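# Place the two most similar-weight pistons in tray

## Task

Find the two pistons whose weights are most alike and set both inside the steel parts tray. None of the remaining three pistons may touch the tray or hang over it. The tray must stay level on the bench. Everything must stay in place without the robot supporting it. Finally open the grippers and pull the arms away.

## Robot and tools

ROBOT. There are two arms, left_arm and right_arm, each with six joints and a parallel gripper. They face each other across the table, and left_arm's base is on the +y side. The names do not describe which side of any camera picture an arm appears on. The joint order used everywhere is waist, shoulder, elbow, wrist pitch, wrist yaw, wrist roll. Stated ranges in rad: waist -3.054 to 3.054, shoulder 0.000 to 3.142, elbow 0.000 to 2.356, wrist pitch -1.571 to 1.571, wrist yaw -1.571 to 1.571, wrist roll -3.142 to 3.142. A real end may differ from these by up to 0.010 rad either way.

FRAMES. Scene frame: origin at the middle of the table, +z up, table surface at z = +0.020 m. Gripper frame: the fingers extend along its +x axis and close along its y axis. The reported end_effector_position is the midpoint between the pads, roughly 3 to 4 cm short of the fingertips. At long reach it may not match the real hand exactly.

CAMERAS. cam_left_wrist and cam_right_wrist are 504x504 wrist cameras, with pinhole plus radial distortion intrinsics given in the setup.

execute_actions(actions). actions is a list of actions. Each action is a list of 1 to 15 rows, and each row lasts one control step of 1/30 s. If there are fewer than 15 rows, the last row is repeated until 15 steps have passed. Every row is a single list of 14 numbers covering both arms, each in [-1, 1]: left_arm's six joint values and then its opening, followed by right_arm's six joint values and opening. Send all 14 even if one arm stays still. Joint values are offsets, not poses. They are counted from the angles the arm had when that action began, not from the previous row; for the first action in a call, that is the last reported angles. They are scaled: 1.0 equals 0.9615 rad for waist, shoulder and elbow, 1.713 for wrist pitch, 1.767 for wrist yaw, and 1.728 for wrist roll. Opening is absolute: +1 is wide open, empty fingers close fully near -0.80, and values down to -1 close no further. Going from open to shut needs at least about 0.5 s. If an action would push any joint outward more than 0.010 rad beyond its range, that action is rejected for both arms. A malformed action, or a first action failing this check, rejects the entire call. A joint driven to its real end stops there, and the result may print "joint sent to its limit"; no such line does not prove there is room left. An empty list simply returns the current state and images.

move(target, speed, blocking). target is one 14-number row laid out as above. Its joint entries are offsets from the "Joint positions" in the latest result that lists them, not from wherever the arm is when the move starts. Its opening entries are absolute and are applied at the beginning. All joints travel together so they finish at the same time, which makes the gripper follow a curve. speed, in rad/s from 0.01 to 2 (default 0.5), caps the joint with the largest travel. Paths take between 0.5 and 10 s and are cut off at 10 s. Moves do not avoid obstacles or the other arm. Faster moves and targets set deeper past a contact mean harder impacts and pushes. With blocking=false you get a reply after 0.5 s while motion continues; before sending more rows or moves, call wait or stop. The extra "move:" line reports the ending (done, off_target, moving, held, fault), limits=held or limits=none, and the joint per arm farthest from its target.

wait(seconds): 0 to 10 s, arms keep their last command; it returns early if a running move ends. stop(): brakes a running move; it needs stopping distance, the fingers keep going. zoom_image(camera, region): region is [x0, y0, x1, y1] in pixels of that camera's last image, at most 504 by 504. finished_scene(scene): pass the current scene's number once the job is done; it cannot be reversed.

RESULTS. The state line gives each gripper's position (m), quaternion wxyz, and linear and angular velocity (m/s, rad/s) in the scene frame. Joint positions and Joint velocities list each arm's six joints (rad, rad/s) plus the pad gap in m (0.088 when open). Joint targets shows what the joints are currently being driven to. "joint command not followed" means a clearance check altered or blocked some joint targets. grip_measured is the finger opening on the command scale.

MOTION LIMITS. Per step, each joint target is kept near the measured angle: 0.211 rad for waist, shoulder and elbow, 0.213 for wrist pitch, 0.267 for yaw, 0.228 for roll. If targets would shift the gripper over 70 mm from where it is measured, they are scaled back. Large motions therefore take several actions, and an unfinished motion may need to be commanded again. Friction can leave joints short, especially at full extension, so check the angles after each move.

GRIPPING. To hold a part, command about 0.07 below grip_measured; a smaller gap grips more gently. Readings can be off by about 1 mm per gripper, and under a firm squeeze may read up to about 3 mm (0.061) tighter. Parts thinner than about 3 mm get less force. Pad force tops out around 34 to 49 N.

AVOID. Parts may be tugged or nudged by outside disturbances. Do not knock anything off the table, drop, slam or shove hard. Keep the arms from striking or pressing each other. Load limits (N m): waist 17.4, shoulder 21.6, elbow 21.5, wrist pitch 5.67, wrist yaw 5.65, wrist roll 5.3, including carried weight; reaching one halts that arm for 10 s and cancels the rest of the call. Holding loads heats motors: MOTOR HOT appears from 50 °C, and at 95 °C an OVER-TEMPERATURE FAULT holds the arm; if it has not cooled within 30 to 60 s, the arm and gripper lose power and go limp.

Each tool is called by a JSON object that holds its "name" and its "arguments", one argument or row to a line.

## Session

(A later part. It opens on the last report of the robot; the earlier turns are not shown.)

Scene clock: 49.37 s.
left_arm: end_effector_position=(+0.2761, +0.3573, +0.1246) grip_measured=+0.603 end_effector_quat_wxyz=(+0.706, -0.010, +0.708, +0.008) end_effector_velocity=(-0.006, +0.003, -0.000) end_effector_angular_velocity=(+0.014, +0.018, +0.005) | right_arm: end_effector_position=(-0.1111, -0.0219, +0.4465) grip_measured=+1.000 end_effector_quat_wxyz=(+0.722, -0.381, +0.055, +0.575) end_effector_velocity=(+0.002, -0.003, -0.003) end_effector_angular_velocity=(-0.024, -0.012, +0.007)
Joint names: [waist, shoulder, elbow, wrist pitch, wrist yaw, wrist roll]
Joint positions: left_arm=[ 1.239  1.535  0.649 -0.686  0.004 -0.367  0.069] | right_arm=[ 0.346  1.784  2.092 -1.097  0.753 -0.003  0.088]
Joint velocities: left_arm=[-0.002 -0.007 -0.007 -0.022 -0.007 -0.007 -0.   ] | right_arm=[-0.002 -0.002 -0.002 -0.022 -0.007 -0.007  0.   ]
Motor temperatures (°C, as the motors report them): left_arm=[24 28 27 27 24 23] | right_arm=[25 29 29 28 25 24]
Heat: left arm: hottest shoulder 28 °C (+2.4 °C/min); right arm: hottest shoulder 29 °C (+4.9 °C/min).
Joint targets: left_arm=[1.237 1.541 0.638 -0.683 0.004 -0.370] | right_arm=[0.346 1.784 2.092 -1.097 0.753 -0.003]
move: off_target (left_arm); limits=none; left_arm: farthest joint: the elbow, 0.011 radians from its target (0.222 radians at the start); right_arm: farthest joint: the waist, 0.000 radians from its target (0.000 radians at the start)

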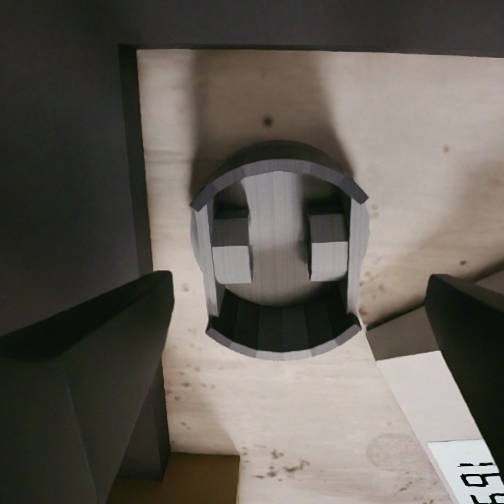

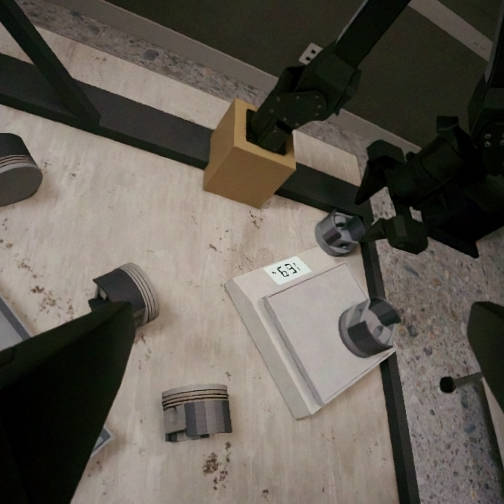

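{"name": "move", "arguments": {
  "target": [0.0229,0.1458,-0.0913,0.1249,0,0,0.6, 0,0,0,0,0,0,1],
  "speed": 0.3
}}

Scene clock: 51.53 s.
left_arm: end_effector_position=(+0.2762, +0.3615, +0.0846) grip_measured=+0.603 end_effector_quat_wxyz=(+0.706, -0.017, +0.708, +0.015) end_effector_velocity=(-0.002, +0.002, +0.000) end_effector_angular_velocity=(+0.009, +0.005, +0.010) | right_arm: end_effector_position=(-0.1111, -0.0219, +0.4465) grip_measured=+1.000 end_effector_quat_wxyz=(+0.722, -0.381, +0.055, +0.575) end_effector_velocity=(+0.002, +0.001, +0.001) end_effector_angular_velocity=(+0.006, +0.014, -0.006)
Joint names: [waist, shoulder, elbow, wrist pitch, wrist yaw, wrist roll]
Joint positions: left_arm=[ 1.259  1.669  0.571 -0.475  0.004 -0.367  0.069] | right_arm=[ 0.346  1.784  2.092 -1.097  0.753 -0.003  0.088]
Joint velocities: left_arm=[ 0.002 -0.002 -0.002 -0.007 -0.007 -0.007  0.   ] | right_arm=[-0.007 -0.002 -0.002  0.007 -0.007  0.007  0.   ]
Motor temperatures (°C, as the motors report them): left_arm=[24 28 27 27 24 23] | right_arm=[25 29 29 29 25 24]
Heat: left arm: hottest shoulder 28 °C (+2.3 °C/min); right arm: hottest shoulder 29 °C (+4.7 °C/min).
Joint targets: left_arm=[1.261 1.675 0.561 -0.472 0.004 -0.367] | right_arm=[0.346 1.784 2.092 -1.097 0.753 -0.003]
move: done; limits=none; left_arm: farthest joint: the elbow, 0.010 radians from its target (0.087 radians at the start); right_arm: farthest joint: the waist, 0.000 radians from its target (0.000 radians at the start)

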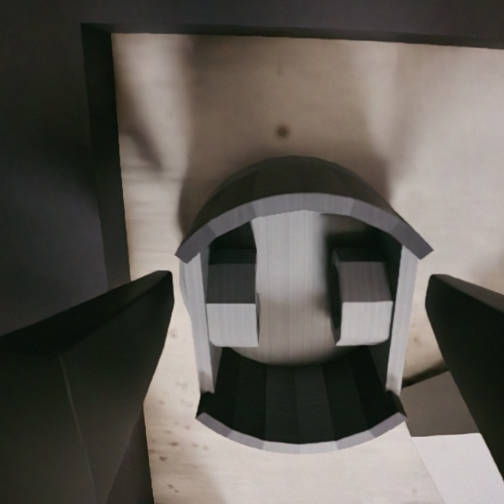

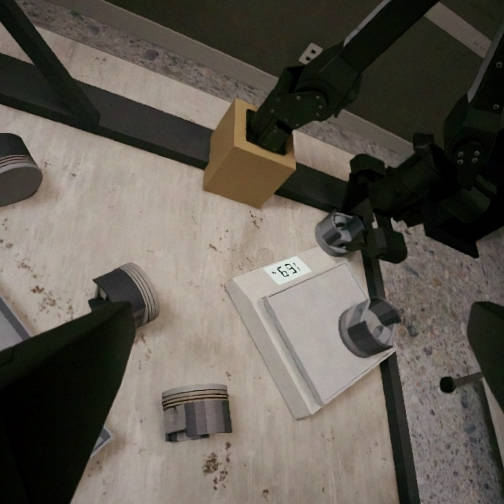

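Centered. Close on the flats.

{"name": "execute_actions", "arguments": {
  "actions": [
    [[0,0,0,0,0,0,0.55,0,0,0,0,0,0,1],[0,0,0,0,0,0,0.5,0,0,0,0,0,0,1],[0,0,0,0,0,0,0.45,0,0,0,0,0,0,1],[0,0,0,0,0,0,0.4,0,0,0,0,0,0,1],[0,0,0,0,0,0,0.36,0,0,0,0,0,0,1],[0,0,0,0,0,0,0.32,0,0,0,0,0,0,1],[0,0,0,0,0,0,0.28,0,0,0,0,0,0,1],[0,0,0,0,0,0,0.24,0,0,0,0,0,0,1],[0,0,0,0,0,0,0.2,0,0,0,0,0,0,1],[0,0,0,0,0,0,0.16,0,0,0,0,0,0,1],[0,0,0,0,0,0,0.12,0,0,0,0,0,0,1],[0,0,0,0,0,0,0.1,0,0,0,0,0,0,1]]
  ]
}}

Scene clock: 52.53 s.
left_arm: end_effector_position=(+0.2760, +0.3616, +0.0846) grip_measured=+0.272 end_effector_quat_wxyz=(+0.705, -0.017, +0.708, +0.015) end_effector_velocity=(-0.001, +0.001, +0.001) end_effector_angular_velocity=(+0.008, +0.000, +0.020) | right_arm: end_effector_position=(-0.1111, -0.0219, +0.4465) grip_measured=+1.000 end_effector_quat_wxyz=(+0.722, -0.381, +0.055, +0.575) end_effector_velocity=(-0.001, -0.002, -0.001) end_effector_angular_velocity=(-0.007, +0.007, +0.004)
Joint names: [waist, shoulder, elbow, wrist pitch, wrist yaw, wrist roll]
Joint positions: left_arm=[ 1.259  1.669  0.571 -0.476  0.003 -0.367  0.052] | right_arm=[ 0.346  1.784  2.092 -1.097  0.753 -0.003  0.088]
Joint velocities: left_arm=[-0.002 -0.007 -0.002 -0.007 -0.007 -0.022 -0.   ] | right_arm=[ 0.002 -0.002 -0.002 -0.007 -0.007  0.007  0.   ]
Motor temperatures (°C, as the motors report them): left_arm=[24 28 27 27 24 23] | right_arm=[25 29 29 29 25 24]
Heat: left arm: hottest shoulder 28 °C (+2.3 °C/min); right arm: hottest shoulder 29 °C (+4.6 °C/min).
Joint targets: left_arm=[1.258 1.669 0.571 -0.475 0.004 -0.367] | right_arm=[0.346 1.784 2.092 -1.097 0.753 -0.003]

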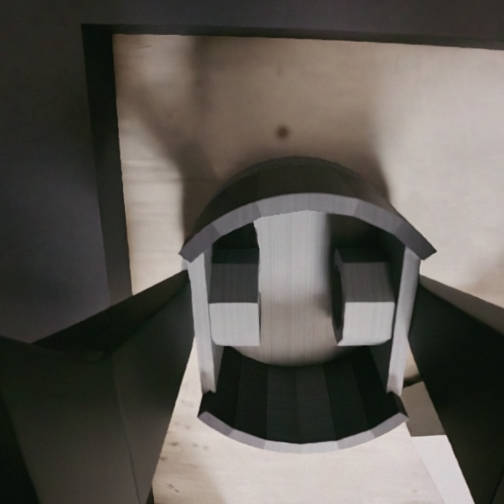

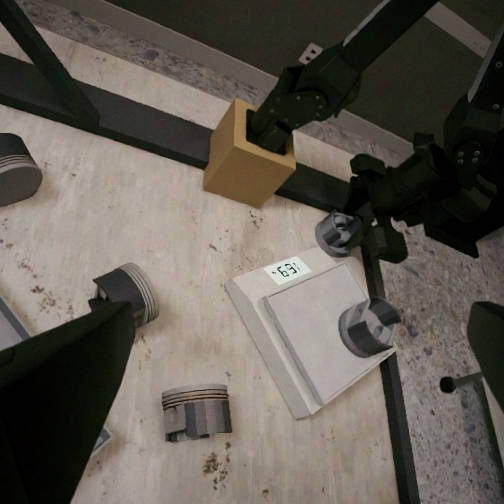

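{"name": "move", "arguments": {
  "target": [0,-0.3141,0.3032,-0.3324,0,0,0.1, 0,0,0,0,0,0,1],
  "speed": 0.7
}}

{"name": "move", "arguments": {
  "target": [-0.9516,0.2545,0.3016,-0.026,0,-0.4398,0.1, 0,0,0,0,0,0,1],
  "speed": 0.8
}}

Scene clock: 56.27 s.
left_arm: end_effector_position=(+0.2759, +0.3616, +0.1993) grip_measured=+0.272 end_effector_quat_wxyz=(+0.706, -0.017, +0.708, +0.015) end_effector_velocity=(+0.002, +0.002, -0.000) end_effector_angular_velocity=(+0.019, -0.014, +0.005) | right_arm: end_effector_position=(-0.1111, -0.0219, +0.4465) grip_measured=+1.000 end_effector_quat_wxyz=(+0.722, -0.381, +0.055, +0.575) end_effector_velocity=(+0.002, +0.000, +0.002) end_effector_angular_velocity=(+0.002, -0.018, +0.004)
Joint names: [waist, shoulder, elbow, wrist pitch, wrist yaw, wrist roll]
Joint positions: left_arm=[ 1.259  1.376  0.845 -1.042  0.003 -0.367  0.052] | right_arm=[ 0.346  1.784  2.092 -1.097  0.753 -0.003  0.088]
Joint velocities: left_arm=[-0.002 -0.002 -0.002  0.007 -0.022 -0.007 -0.   ] | right_arm=[-0.002 -0.002 -0.002  0.007  0.007 -0.022  0.   ]
Motor temperatures (°C, as the motors report them): left_arm=[24 28 27 27 24 23] | right_arm=[25 30 30 29 25 24]
Heat: left arm: hottest shoulder 28 °C (+2.1 °C/min); right arm: hottest shoulder 30 °C (+5.3 °C/min).
Joint targets: left_arm=[1.259 1.367 0.862 -1.046 0.003 -0.367] | right_arm=[0.346 1.784 2.092 -1.097 0.753 -0.003]
move: off_target (left_arm); limits=none; left_arm: farthest joint: the elbow, 0.018 radians from its target (0.292 radians at the start); right_arm: farthest joint: the waist, 0.000 radians from its target (0.000 radians at the start)

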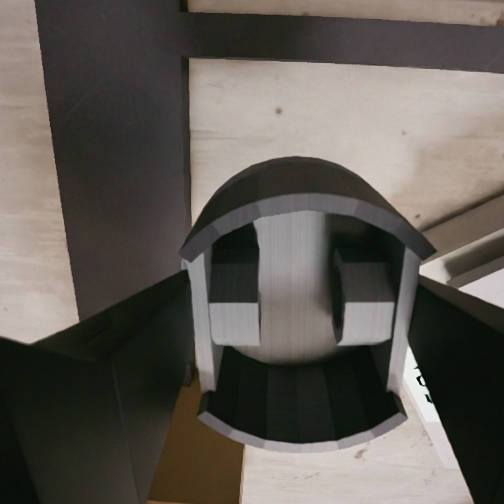

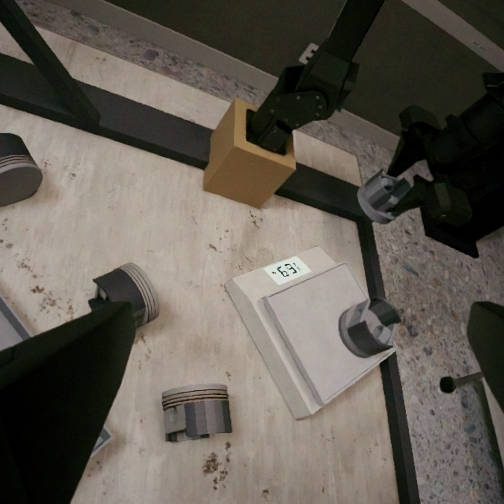

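Scene clock: 58.10 s.
left_arm: end_effector_position=(+0.1667, +0.1705, +0.2118) grip_measured=+0.272 end_effector_quat_wxyz=(+0.703, +0.042, +0.709, -0.035) end_effector_velocity=(-0.003, +0.005, +0.000) end_effector_angular_velocity=(+0.018, +0.014, -0.010) | right_arm: end_effector_position=(-0.1111, -0.0219, +0.4465) grip_measured=+1.000 end_effector_quat_wxyz=(+0.722, -0.381, +0.055, +0.575) end_effector_velocity=(+0.001, -0.001, -0.001) end_effector_angular_velocity=(-0.011, -0.005, +0.007)
Joint names: [waist, shoulder, elbow, wrist pitch, wrist yaw, wrist roll]
Joint positions: left_arm=[ 0.347  1.617  1.117 -1.084  0.004 -1.124  0.052] | right_arm=[ 0.346  1.784  2.092 -1.097  0.753 -0.003  0.088]
Joint velocities: left_arm=[-0.002 -0.002 -0.002 -0.022  0.007  0.007 -0.   ] | right_arm=[-0.002 -0.002 -0.002 -0.007 -0.007 -0.007  0.   ]
Motor temperatures (°C, as the motors report them): left_arm=[24 28 27 27 24 23] | right_arm=[25 30 30 29 25 24]
Heat: left arm: hottest shoulder 28 °C (+2.1 °C/min); right arm: hottest shoulder 30 °C (+5.2 °C/min).
Joint targets: left_arm=[0.344 1.621 1.135 -1.087 0.003 -1.127] | right_arm=[0.346 1.784 2.092 -1.097 0.753 -0.003]
move: off_target (left_arm); limits=none; left_arm: farthest joint: the elbow, 0.018 radians from its target (0.290 radians at the start); right_arm: farthest joint: the waist, 0.000 radians from its target (0.000 radians at the start)

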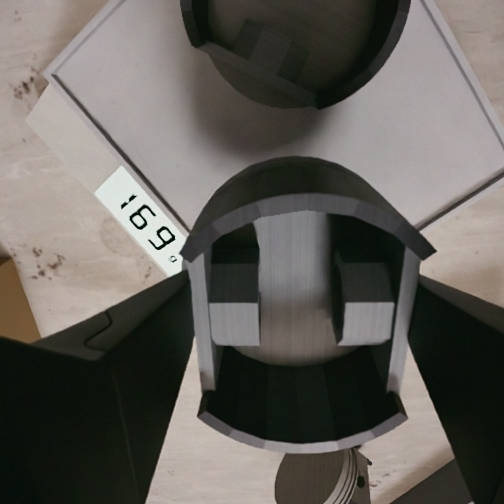

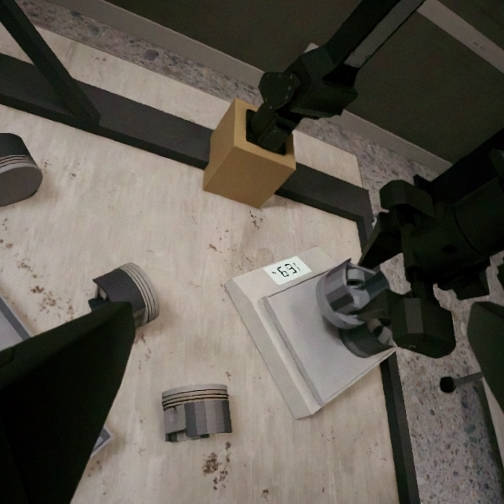

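{"name": "move", "arguments": {
  "target": [0,0.0966,-0.1944,0.1639,0,0,0.1, 0,0,0,0,0,0,1],
  "speed": 0.3
}}

Scene clock: 60.27 s.
left_arm: end_effector_position=(+0.1665, +0.1713, +0.1479) grip_measured=+0.272 end_effector_quat_wxyz=(+0.704, +0.040, +0.708, -0.037) end_effector_velocity=(-0.004, +0.001, +0.000) end_effector_angular_velocity=(+0.005, +0.009, +0.000) | right_arm: end_effector_position=(-0.1111, -0.0219, +0.4465) grip_measured=+1.000 end_effector_quat_wxyz=(+0.722, -0.381, +0.055, +0.575) end_effector_velocity=(+0.002, -0.003, -0.001) end_effector_angular_velocity=(-0.020, -0.010, +0.007)
Joint names: [waist, shoulder, elbow, wrist pitch, wrist yaw, wrist roll]
Joint positions: left_arm=[ 0.347  1.705  0.94  -0.811  0.004 -1.124  0.052] | right_arm=[ 0.346  1.784  2.092 -1.097  0.753 -0.003  0.088]
Joint velocities: left_arm=[-0.007 -0.002 -0.002 -0.007  0.007 -0.007 -0.   ] | right_arm=[-0.002 -0.002  0.002 -0.022 -0.007 -0.007  0.   ]
Motor temperatures (°C, as the motors report them): left_arm=[24 28 27 27 24 23] | right_arm=[25 30 30 29 25 24]
Heat: left arm: hottest shoulder 28 °C (+2.0 °C/min); right arm: hottest shoulder 30 °C (+5.1 °C/min).
Joint targets: left_arm=[0.347 1.710 0.931 -0.803 0.004 -1.124] | right_arm=[0.346 1.784 2.092 -1.097 0.753 -0.003]
move: done; limits=none; left_arm: farthest joint: the elbow, 0.010 radians from its target (0.188 radians at the start); right_arm: farthest joint: the waist, 0.000 radians from its target (0.000 radians at the start)

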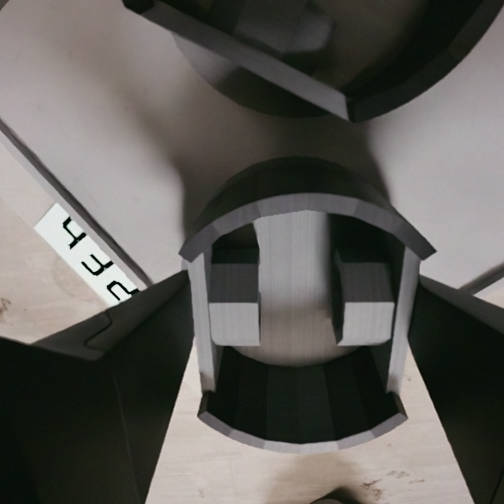

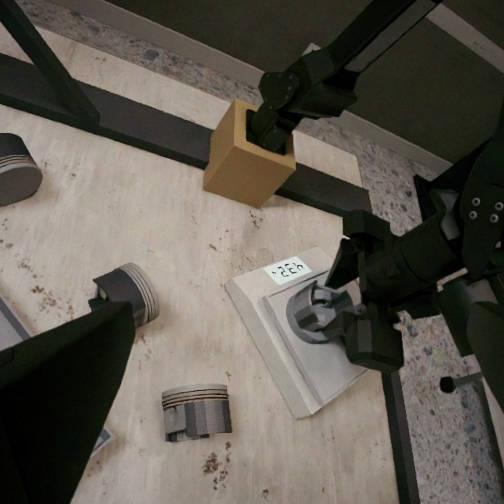

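In contact (432). Release slightly and read.

{"name": "execute_actions", "arguments": {
  "actions": [
    [[0,0,0,0,0,0,0.25,0,0,0,0,0,0,1],[0,0,0,0,0,0,0.28,0,0,0,0,0,0,1],[0,0,0,0,0,0,0.32,0,0,0,0,0,0,1],[0,0,0,0,0,0,0.36,0,0,0,0,0,0,1],[0,0,0,0,0,0,0.4,0,0,0,0,0,0,1],[0,0,0,0,0,0,0.45,0,0,0,0,0,0,1]]
  ]
}}

{"name": "wait", "arguments": {
  "seconds": 1
}}

{"name": "zoom_image", "arguments": {
  "camera": "cam_right_wrist",
  "region": [250, 240, 330, 300]
}}

Scene clock: 61.20 s.
left_arm: end_effector_position=(+0.1664, +0.1713, +0.1479) grip_measured=+0.439 end_effector_quat_wxyz=(+0.704, +0.040, +0.708, -0.037) end_effector_velocity=(+0.003, +0.003, +0.000) end_effector_angular_velocity=(+0.014, -0.018, +0.024) | right_arm: end_effector_position=(-0.1111, -0.0219, +0.4465) grip_measured=+1.000 end_effector_quat_wxyz=(+0.722, -0.381, +0.055, +0.575) end_effector_velocity=(-0.000, -0.000, +0.002) end_effector_angular_velocity=(+0.007, -0.007, +0.001)
Joint names: [waist, shoulder, elbow, wrist pitch, wrist yaw, wrist roll]
Joint positions: left_arm=[ 0.347  1.705  0.94  -0.811  0.004 -1.124  0.061] | right_arm=[ 0.346  1.784  2.092 -1.097  0.753 -0.003  0.088]
Joint velocities: left_arm=[ 0.002 -0.002 -0.002 -0.007 -0.022 -0.022  0.004] | right_arm=[ 0.002 -0.002 -0.002  0.007  0.007 -0.007  0.   ]
Motor temperatures (°C, as the motors report them): left_arm=[24 28 27 27 24 23] | right_arm=[25 30 30 29 25 24]
Heat: left arm: hottest shoulder 28 °C (+2.0 °C/min); right arm: hottest shoulder 30 °C (+4.1 °C/min).
Joint targets: left_arm=[0.347 1.705 0.940 -0.811 0.004 -1.124] | right_arm=[0.346 1.784 2.092 -1.097 0.753 -0.003]

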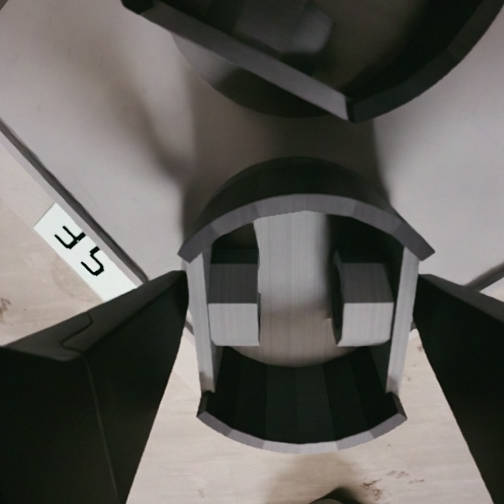

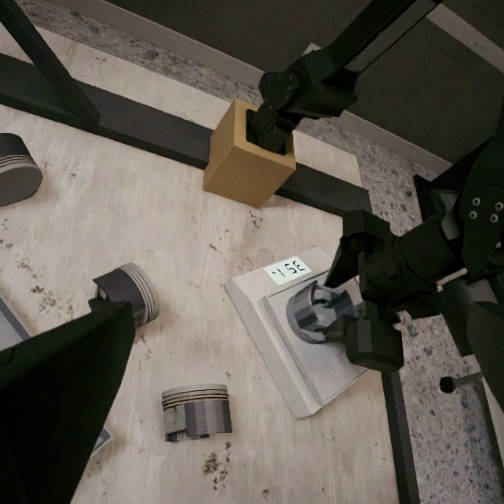

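Scene clock: 62.20 s.
left_arm: end_effector_position=(+0.1664, +0.1713, +0.1479) grip_measured=+0.447 end_effector_quat_wxyz=(+0.704, +0.040, +0.708, -0.037) end_effector_velocity=(+0.000, +0.003, +0.000) end_effector_angular_velocity=(+0.014, -0.018, -0.000) | right_arm: end_effector_position=(-0.1111, -0.0219, +0.4465) grip_measured=+1.000 end_effector_quat_wxyz=(+0.722, -0.381, +0.055, +0.575) end_effector_velocity=(-0.000, +0.001, +0.001) end_effector_angular_velocity=(+0.000, +0.014, +0.012)
Joint names: [waist, shoulder, elbow, wrist pitch, wrist yaw, wrist roll]
Joint positions: left_arm=[ 0.347  1.705  0.94  -0.811  0.004 -1.124  0.061] | right_arm=[ 0.346  1.784  2.092 -1.097  0.753 -0.003  0.088]
Joint velocities: left_arm=[-0.007 -0.002 -0.002 -0.007 -0.022 -0.007  0.   ] | right_arm=[-0.007 -0.002  0.002  0.007 -0.022 -0.007  0.   ]
Motor temperatures (°C, as the motors report them): left_arm=[24 28 27 27 24 23] | right_arm=[25 30 30 29 25 24]
Heat: left arm: hottest shoulder 28 °C (+2.0 °C/min); right arm: hottest shoulder 30 °C (+4.1 °C/min).
Joint targets: left_arm=[0.347 1.705 0.940 -0.811 0.004 -1.124] | right_arm=[0.346 1.784 2.092 -1.097 0.753 -0.003]
wait: 1.00 s; at rest by 0.17 s

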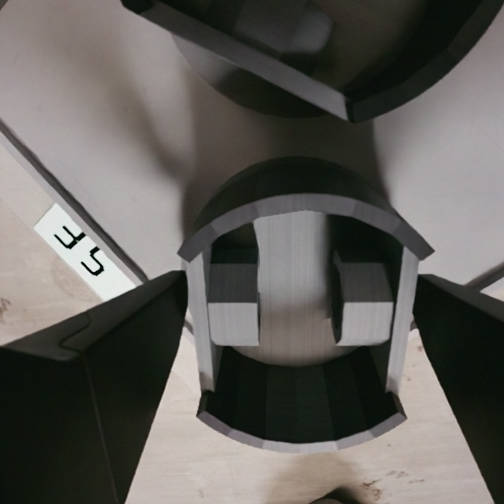

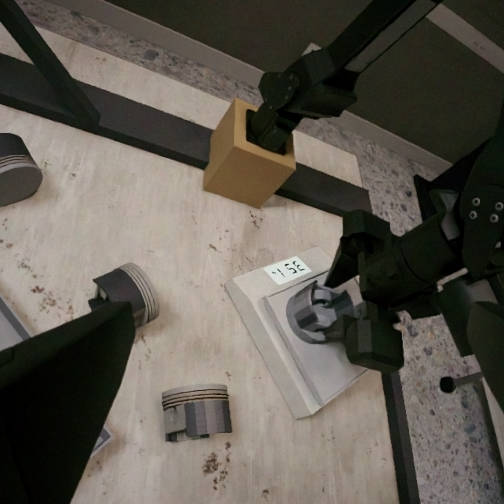

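Region (250, 240, 330, 300) of cam_right_wrist's 504x504 image, scaled by 6.300, with more detail than that image has; it fills the top 378 rows of this view, and the rest is white.

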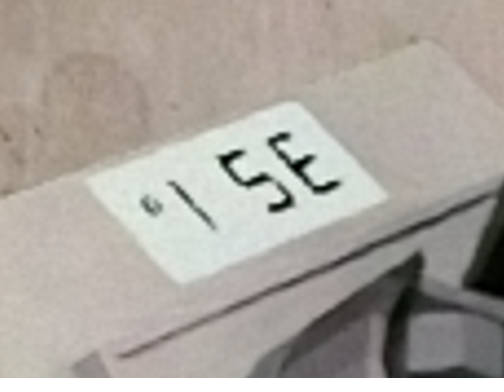

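{"name": "execute_actions", "arguments": {
  "actions": [
    [[0,0,0,0,0,0,0.4,0,0,0,0,0,0,1],[0,0,0,0,0,0,0.36,0,0,0,0,0,0,1],[0,0,0,0,0,0,0.32,0,0,0,0,0,0,1],[0,0,0,0,0,0,0.28,0,0,0,0,0,0,1],[0,0,0,0,0,0,0.24,0,0,0,0,0,0,1],[0,0,0,0,0,0,0.2,0,0,0,0,0,0,1],[0,0,0,0,0,0,0.16,0,0,0,0,0,0,1],[0,0,0,0,0,0,0.13,0,0,0,0,0,0,1]]
  ]
}}

{"name": "move", "arguments": {
  "target": [0,-0.0618,0.0849,-0.0654,0,0,0.13, 0,0,0,0,0,0,1],
  "speed": 0.4
}}

{"name": "move", "arguments": {
  "target": [-0.967,-0.289,-0.39,0.057,0,0,0.13, 0,0,0,0,0,0,1],
  "speed": 0.8
}}

Scene clock: 64.27 s.
left_arm: end_effector_position=(+0.1664, +0.1714, +0.1479) grip_measured=+0.270 end_effector_quat_wxyz=(+0.704, +0.040, +0.708, -0.037) end_effector_velocity=(-0.000, +0.002, +0.000) end_effector_angular_velocity=(+0.009, -0.005, +0.005) | right_arm: end_effector_position=(-0.1111, -0.0219, +0.4465) grip_measured=+1.000 end_effector_quat_wxyz=(+0.722, -0.381, +0.055, +0.575) end_effector_velocity=(+0.001, -0.000, -0.002) end_effector_angular_velocity=(-0.012, +0.016, +0.004)
Joint names: [waist, shoulder, elbow, wrist pitch, wrist yaw, wrist roll]
Joint positions: left_arm=[ 0.347  1.705  0.94  -0.811  0.004 -1.124  0.052] | right_arm=[ 0.346  1.784  2.092 -1.097  0.753 -0.003  0.088]
Joint velocities: left_arm=[-0.002 -0.002 -0.002 -0.007 -0.007 -0.007 -0.   ] | right_arm=[-0.007 -0.002 -0.002 -0.007 -0.022  0.007  0.   ]
Motor temperatures (°C, as the motors report them): left_arm=[24 28 27 27 24 23] | right_arm=[25 30 30 29 25 24]
Heat: left arm: hottest shoulder 28 °C (+2.0 °C/min); right arm: hottest shoulder 30 °C (+4.1 °C/min).
Joint targets: left_arm=[0.347 1.705 0.940 -0.810 0.004 -1.124] | right_arm=[0.346 1.784 2.092 -1.097 0.753 -0.003]

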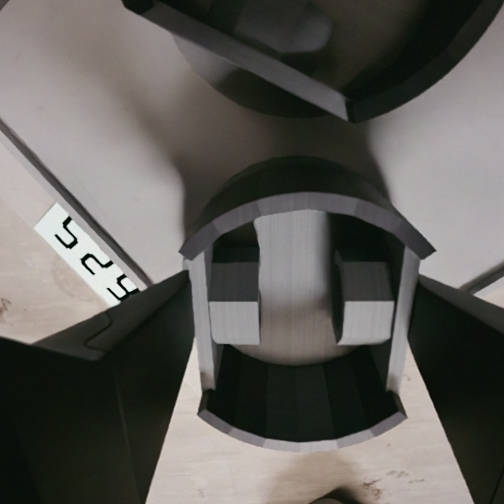

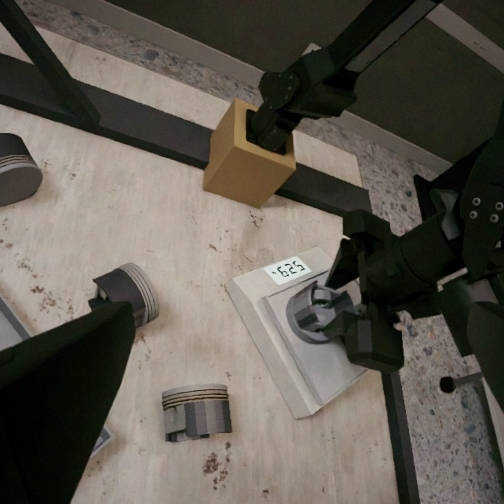

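Scene clock: 65.20 s.
left_arm: end_effector_position=(+0.1668, +0.1702, +0.1747) grip_measured=+0.270 end_effector_quat_wxyz=(+0.705, +0.039, +0.707, -0.039) end_effector_velocity=(-0.001, +0.006, +0.000) end_effector_angular_velocity=(+0.028, -0.013, +0.015) | right_arm: end_effector_position=(-0.1111, -0.0219, +0.4465) grip_measured=+1.000 end_effector_quat_wxyz=(+0.722, -0.381, +0.055, +0.575) end_effector_velocity=(+0.003, -0.000, -0.001) end_effector_angular_velocity=(-0.011, -0.005, +0.002)
Joint names: [waist, shoulder, elbow, wrist pitch, wrist yaw, wrist roll]
Joint positions: left_arm=[ 0.347  1.657  1.005 -0.92   0.004 -1.124  0.052] | right_arm=[ 0.346  1.784  2.092 -1.097  0.753 -0.003  0.088]
Joint velocities: left_arm=[-0.007 -0.002 -0.002 -0.022 -0.022 -0.022 -0.   ] | right_arm=[-0.007 -0.002 -0.002 -0.007 -0.007 -0.007  0.   ]
Motor temperatures (°C, as the motors report them): left_arm=[24 28 27 27 24 23] | right_arm=[25 31 30 29 25 24]
Heat: left arm: hottest shoulder 28 °C (+2.0 °C/min); right arm: hottest shoulder 31 °C (+5.1 °C/min).
Joint targets: left_arm=[0.347 1.645 1.021 -0.923 0.004 -1.124] | right_arm=[0.346 1.784 2.092 -1.097 0.753 -0.003]
move: off_target (left_arm); limits=none; left_arm: farthest joint: the elbow, 0.017 radians from its target (0.082 radians at the start); right_arm: farthest joint: the waist, 0.000 radians from its target (0.000 radians at the start)

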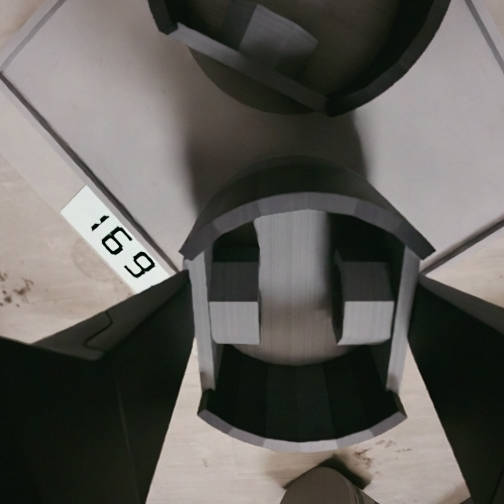

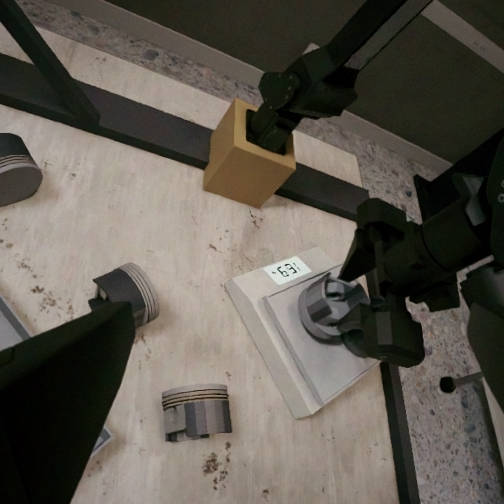

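Scene clock: 67.03 s.
left_arm: end_effector_position=(-0.0299, +0.2698, +0.1493) grip_measured=+0.270 end_effector_quat_wxyz=(+0.613, +0.352, +0.616, -0.349) end_effector_velocity=(-0.000, +0.003, -0.000) end_effector_angular_velocity=(+0.010, +0.002, -0.010) | right_arm: end_effector_position=(-0.1111, -0.0219, +0.4465) grip_measured=+1.000 end_effector_quat_wxyz=(+0.722, -0.381, +0.055, +0.575) end_effector_velocity=(-0.000, +0.001, +0.002) end_effector_angular_velocity=(-0.004, -0.018, +0.022)
Joint names: [waist, shoulder, elbow, wrist pitch, wrist yaw, wrist roll]
Joint positions: left_arm=[-0.58   1.388  0.638 -0.825  0.004 -1.124  0.052] | right_arm=[ 0.346  1.784  2.092 -1.097  0.753 -0.003  0.088]
Joint velocities: left_arm=[-0.002 -0.002 -0.002 -0.007  0.007  0.007 -0.   ] | right_arm=[-0.002 -0.002  0.002  0.007 -0.007 -0.037  0.   ]
Motor temperatures (°C, as the motors report them): left_arm=[24 28 27 27 24 23] | right_arm=[25 31 30 29 25 24]
Heat: left arm: hottest shoulder 28 °C (+2.0 °C/min); right arm: hottest shoulder 31 °C (+5.0 °C/min).
Joint targets: left_arm=[-0.583 1.379 0.630 -0.822 0.004 -1.124] | right_arm=[0.346 1.784 2.092 -1.097 0.753 -0.003]
move: done; limits=none; left_arm: farthest joint: the shoulder, 0.009 radians from its target (0.278 radians at the start); right_arm: farthest joint: the waist, 0.000 radians from its target (0.000 radians at the start)

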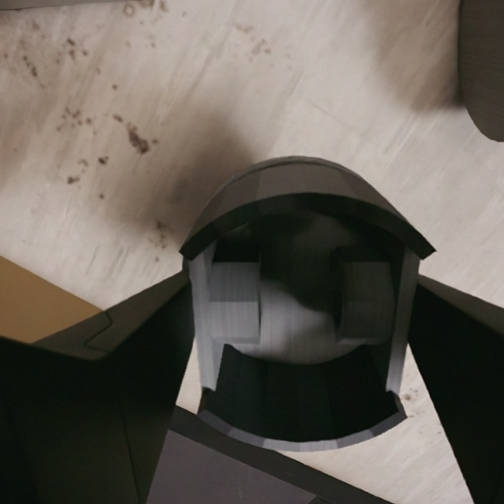

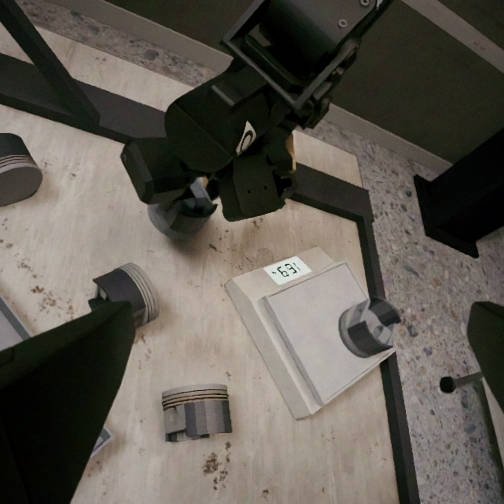

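{"name": "move", "arguments": {
  "target": [0,0.2211,-0.1523,0.2049,0,0,0.13, 0,0,0,0,0,0,1],
  "speed": 0.4
}}

Scene clock: 68.80 s.
left_arm: end_effector_position=(-0.0298, +0.2701, +0.0859) grip_measured=+0.270 end_effector_quat_wxyz=(+0.613, +0.352, +0.616, -0.349) end_effector_velocity=(+0.005, +0.004, -0.001) end_effector_angular_velocity=(+0.018, -0.021, +0.024) | right_arm: end_effector_position=(-0.1111, -0.0219, +0.4465) grip_measured=+1.000 end_effector_quat_wxyz=(+0.722, -0.381, +0.055, +0.575) end_effector_velocity=(-0.001, -0.001, -0.002) end_effector_angular_velocity=(-0.017, +0.004, +0.017)
Joint names: [waist, shoulder, elbow, wrist pitch, wrist yaw, wrist roll]
Joint positions: left_arm=[-0.58   1.597  0.499 -0.478  0.004 -1.124  0.052] | right_arm=[ 0.346  1.784  2.092 -1.097  0.753 -0.003  0.088]
Joint velocities: left_arm=[ 0.002  0.002 -0.002 -0.022 -0.007 -0.022  0.   ] | right_arm=[-0.002 -0.002 -0.002 -0.007 -0.022 -0.007  0.   ]
Motor temperatures (°C, as the motors report them): left_arm=[24 28 27 27 24 23] | right_arm=[25 31 30 29 25 24]
Heat: left arm: hottest shoulder 28 °C (+2.0 °C/min); right arm: hottest shoulder 31 °C (+5.0 °C/min).
Joint targets: left_arm=[-0.580 1.601 0.492 -0.475 0.004 -1.124] | right_arm=[0.346 1.784 2.092 -1.097 0.753 -0.003]
move: done; limits=none; left_arm: farthest joint: the elbow, 0.008 radians from its target (0.147 radians at the start); right_arm: farthest joint: the waist, 0.000 radians from its target (0.000 radians at the start)

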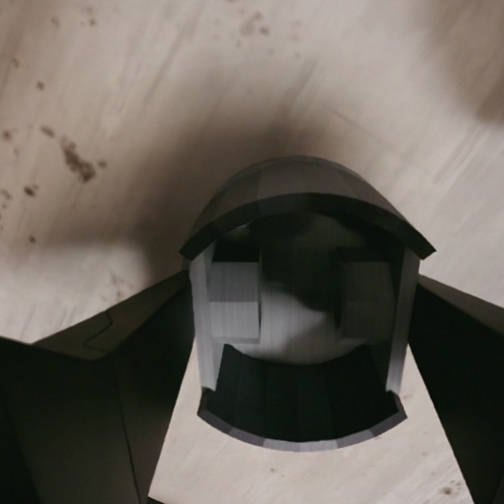

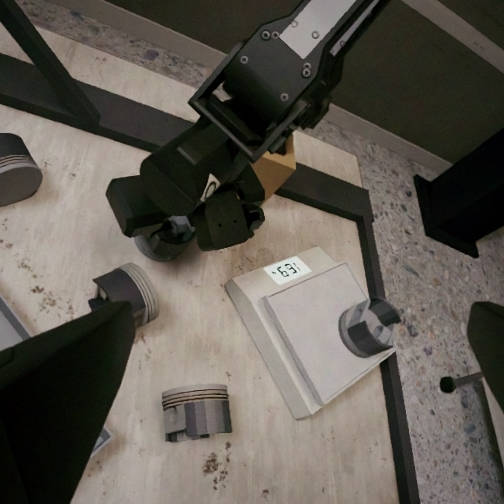

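{"name": "execute_actions", "arguments": {
  "actions": [
    [[0,0,0,0,0,0,0.25,0,0,0,0,0,0,1],[0,0,0,0,0,0,0.28,0,0,0,0,0,0,1],[0,0,0,0,0,0,0.32,0,0,0,0,0,0,1],[0,0,0,0,0,0,0.38,0,0,0,0,0,0,1],[0,0,0,0,0,0,0.45,0,0,0,0,0,0,1],[0,0,0,0,0,0,0.55,0,0,0,0,0,0,1]]
  ]
}}

{"name": "move", "arguments": {
  "target": [0,-0.18,0.125,-0.16,0,0,0.55, 0,0,0,0,0,0,1],
  "speed": 0.6
}}

Scene clock: 70.57 s.
left_arm: end_effector_position=(-0.0298, +0.2702, +0.0858) grip_measured=+0.535 end_effector_quat_wxyz=(+0.613, +0.352, +0.616, -0.349) end_effector_velocity=(-0.000, +0.003, +0.000) end_effector_angular_velocity=(+0.010, +0.002, +0.020) | right_arm: end_effector_position=(-0.1111, -0.0219, +0.4465) grip_measured=+1.000 end_effector_quat_wxyz=(+0.722, -0.381, +0.055, +0.575) end_effector_velocity=(+0.005, -0.002, +0.002) end_effector_angular_velocity=(-0.002, -0.011, -0.009)
Joint names: [waist, shoulder, elbow, wrist pitch, wrist yaw, wrist roll]
Joint positions: left_arm=[-0.58   1.597  0.499 -0.477  0.004 -1.124  0.065] | right_arm=[ 0.346  1.784  2.092 -1.097  0.753 -0.003  0.088]
Joint velocities: left_arm=[-0.002 -0.002 -0.002 -0.007  0.007 -0.022  0.005] | right_arm=[-0.007 -0.007 -0.002 -0.007  0.007 -0.007  0.   ]
Motor temperatures (°C, as the motors report them): left_arm=[24 28 27 27 24 23] | right_arm=[25 31 30 29 25 24]
Heat: left arm: hottest shoulder 28 °C (+1.0 °C/min); right arm: hottest shoulder 31 °C (+5.1 °C/min).
Joint targets: left_arm=[-0.580 1.597 0.499 -0.478 0.004 -1.124] | right_arm=[0.346 1.784 2.092 -1.097 0.753 -0.003]

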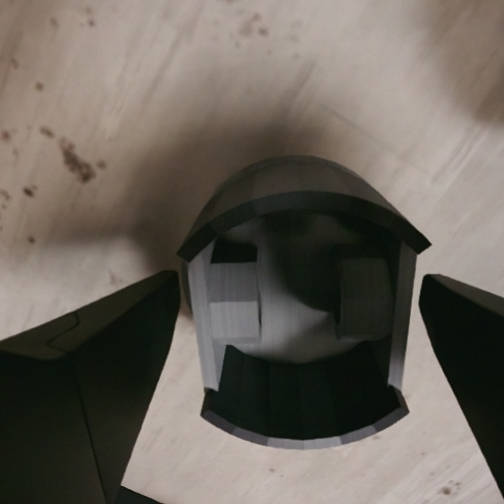

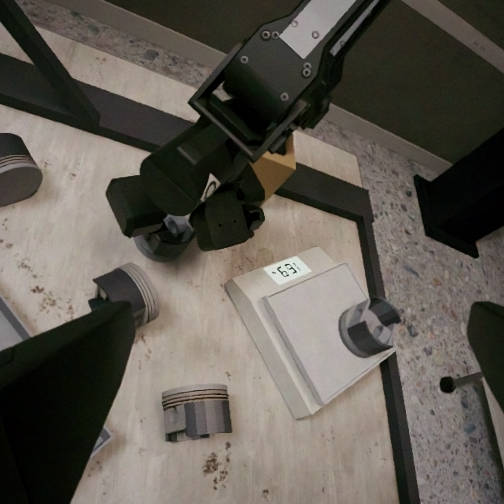

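Scene clock: 71.67 s.
left_arm: end_effector_position=(-0.0314, +0.2678, +0.1354) grip_measured=+0.547 end_effector_quat_wxyz=(+0.613, +0.350, +0.616, -0.350) end_effector_velocity=(+0.004, -0.000, -0.000) end_effector_angular_velocity=(-0.006, -0.022, -0.005) | right_arm: end_effector_position=(-0.1111, -0.0219, +0.4465) grip_measured=+1.000 end_effector_quat_wxyz=(+0.722, -0.381, +0.055, +0.575) end_effector_velocity=(+0.005, -0.001, -0.000) end_effector_angular_velocity=(-0.006, -0.014, -0.009)
Joint names: [waist, shoulder, elbow, wrist pitch, wrist yaw, wrist roll]
Joint positions: left_arm=[-0.58   1.43   0.608 -0.748  0.004 -1.124  0.066] | right_arm=[ 0.346  1.784  2.092 -1.097  0.753 -0.003  0.088]
Joint velocities: left_arm=[ 0.002 -0.002 -0.002 -0.007 -0.022  0.007  0.   ] | right_arm=[-0.007 -0.002 -0.002 -0.007  0.007 -0.007  0.   ]
Motor temperatures (°C, as the motors report them): left_arm=[24 28 27 27 24 23] | right_arm=[25 31 30 29 25 24]
Heat: left arm: hottest shoulder 28 °C (+1.0 °C/min); right arm: hottest shoulder 31 °C (+5.1 °C/min).
Joint targets: left_arm=[-0.580 1.424 0.619 -0.751 0.004 -1.124] | right_arm=[0.346 1.784 2.092 -1.097 0.753 -0.003]
move: off_target (left_arm); limits=none; left_arm: farthest joint: the elbow, 0.011 radians from its target (0.120 radians at the start); right_arm: farthest joint: the waist, 0.000 radians from its target (0.000 radians at the start)

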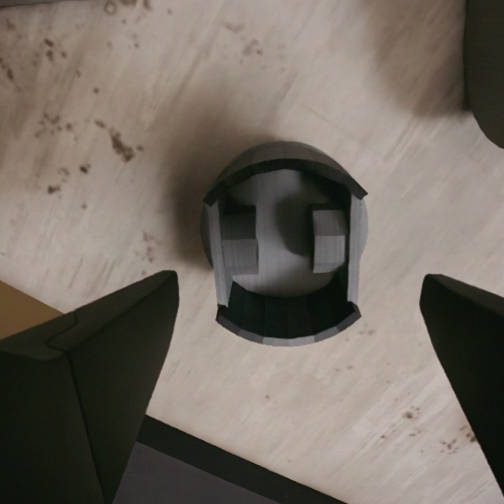

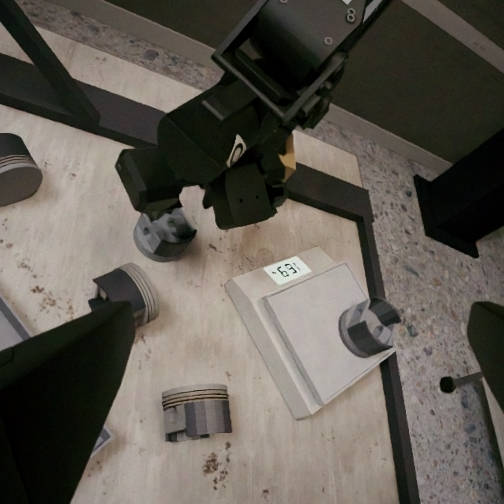

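{"name": "move", "arguments": {
  "target": [0.052,0.3648,0.6339,-0.1504,0,0.805,1, 0,0,0,0,0,0,1],
  "speed": 1.2
}}

Scene clock: 73.97 s.
left_arm: end_effector_position=(-0.0847, +0.1619, +0.1903) grip_measured=+0.989 end_effector_quat_wxyz=(+0.263, +0.655, +0.265, -0.657) end_effector_velocity=(-0.000, -0.001, +0.002) end_effector_angular_velocity=(-0.014, +0.000, -0.010) | right_arm: end_effector_position=(-0.1111, -0.0219, +0.4465) grip_measured=+1.000 end_effector_quat_wxyz=(+0.722, -0.381, +0.055, +0.575) end_effector_velocity=(+0.002, -0.002, -0.004) end_effector_angular_velocity=(-0.029, -0.003, +0.012)
Joint names: [waist, shoulder, elbow, wrist pitch, wrist yaw, wrist roll]
Joint positions: left_arm=[-0.533  1.772  1.205 -1.003  0.004  0.264  0.087] | right_arm=[ 0.346  1.784  2.092 -1.097  0.753 -0.003  0.088]
Joint velocities: left_arm=[-0.002 -0.007 -0.002  0.007 -0.007  0.007  0.   ] | right_arm=[-0.007 -0.002 -0.002 -0.022 -0.022 -0.007  0.   ]
Motor temperatures (°C, as the motors report them): left_arm=[24 28 27 27 24 23] | right_arm=[25 31 30 29 25 24]
Heat: left arm: hottest shoulder 28 °C (+1.0 °C/min); right arm: hottest shoulder 31 °C (+5.1 °C/min).
Joint targets: left_arm=[-0.530 1.781 1.217 -1.006 0.004 0.267] | right_arm=[0.346 1.784 2.092 -1.097 0.753 -0.003]
move: off_target (left_arm); limits=none; left_arm: farthest joint: the elbow, 0.013 radians from its target (0.610 radians at the start); right_arm: farthest joint: the waist, 0.000 radians from its target (0.000 radians at the start)

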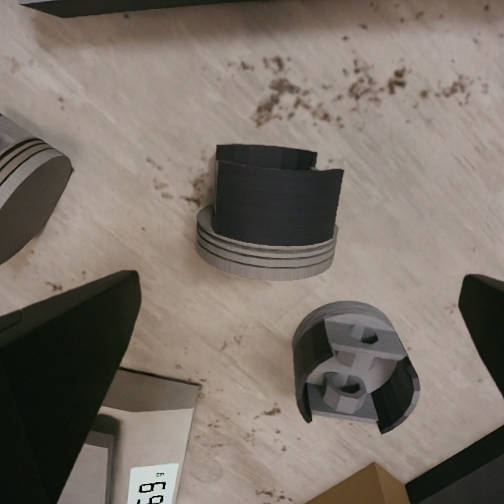

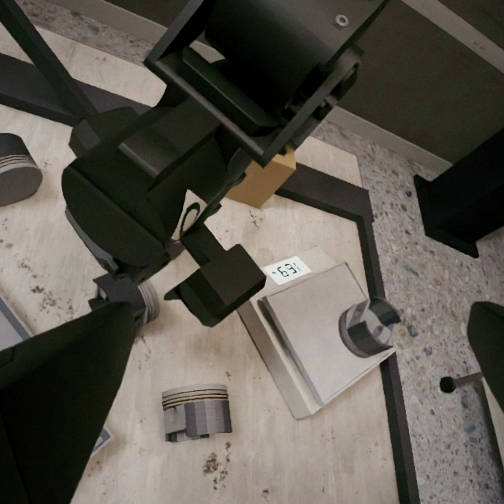

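{"name": "move", "arguments": {
  "target": [0.0374,0.0356,-0.2068,0.1261,0,0.0671,1, 0,0,0,0,0,0,1],
  "speed": 0.5
}}

Scene clock: 75.77 s.
left_arm: end_effector_position=(-0.0678, +0.1708, +0.1396) grip_measured=+0.989 end_effector_quat_wxyz=(+0.236, +0.666, +0.239, -0.666) end_effector_velocity=(-0.001, -0.000, +0.000) end_effector_angular_velocity=(-0.010, -0.003, -0.000) | right_arm: end_effector_position=(-0.1111, -0.0219, +0.4465) grip_measured=+1.000 end_effector_quat_wxyz=(+0.722, -0.381, +0.055, +0.575) end_effector_velocity=(+0.001, -0.000, +0.001) end_effector_angular_velocity=(-0.004, -0.009, +0.014)
Joint names: [waist, shoulder, elbow, wrist pitch, wrist yaw, wrist roll]
Joint positions: left_arm=[-0.5    1.8    1.017 -0.79   0.004  0.376  0.087] | right_arm=[ 0.346  1.784  2.092 -1.097  0.753 -0.003  0.088]
Joint velocities: left_arm=[-0.007 -0.002 -0.002  0.007 -0.007 -0.007 -0.   ] | right_arm=[-0.002 -0.007 -0.007  0.007 -0.007 -0.022  0.   ]
Motor temperatures (°C, as the motors report them): left_arm=[24 28 27 27 24 23] | right_arm=[25 31 30 29 25 24]
Heat: left arm: hottest shoulder 28 °C (+1.0 °C/min); right arm: hottest shoulder 31 °C (+5.1 °C/min).
Joint targets: left_arm=[-0.497 1.807 1.006 -0.787 0.004 0.379] | right_arm=[0.346 1.784 2.092 -1.097 0.753 -0.003]
move: off_target (left_arm); limits=none; left_arm: farthest joint: the elbow, 0.011 radians from its target (0.199 radians at the start); right_arm: farthest joint: the waist, 0.000 radians from its target (0.000 radians at the start)

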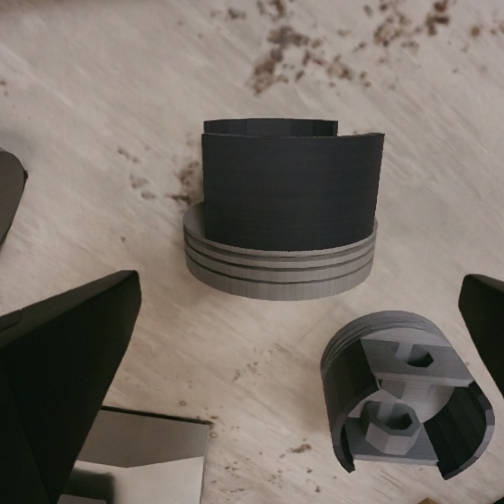

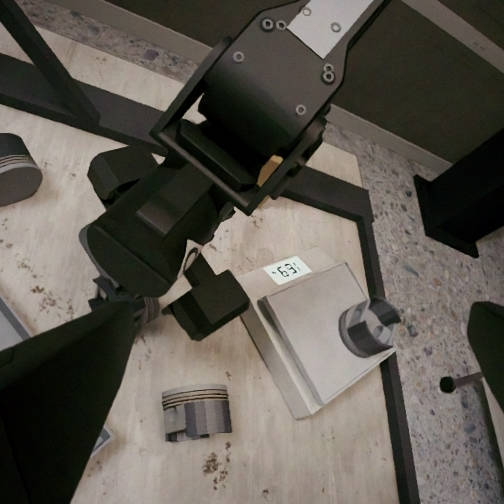

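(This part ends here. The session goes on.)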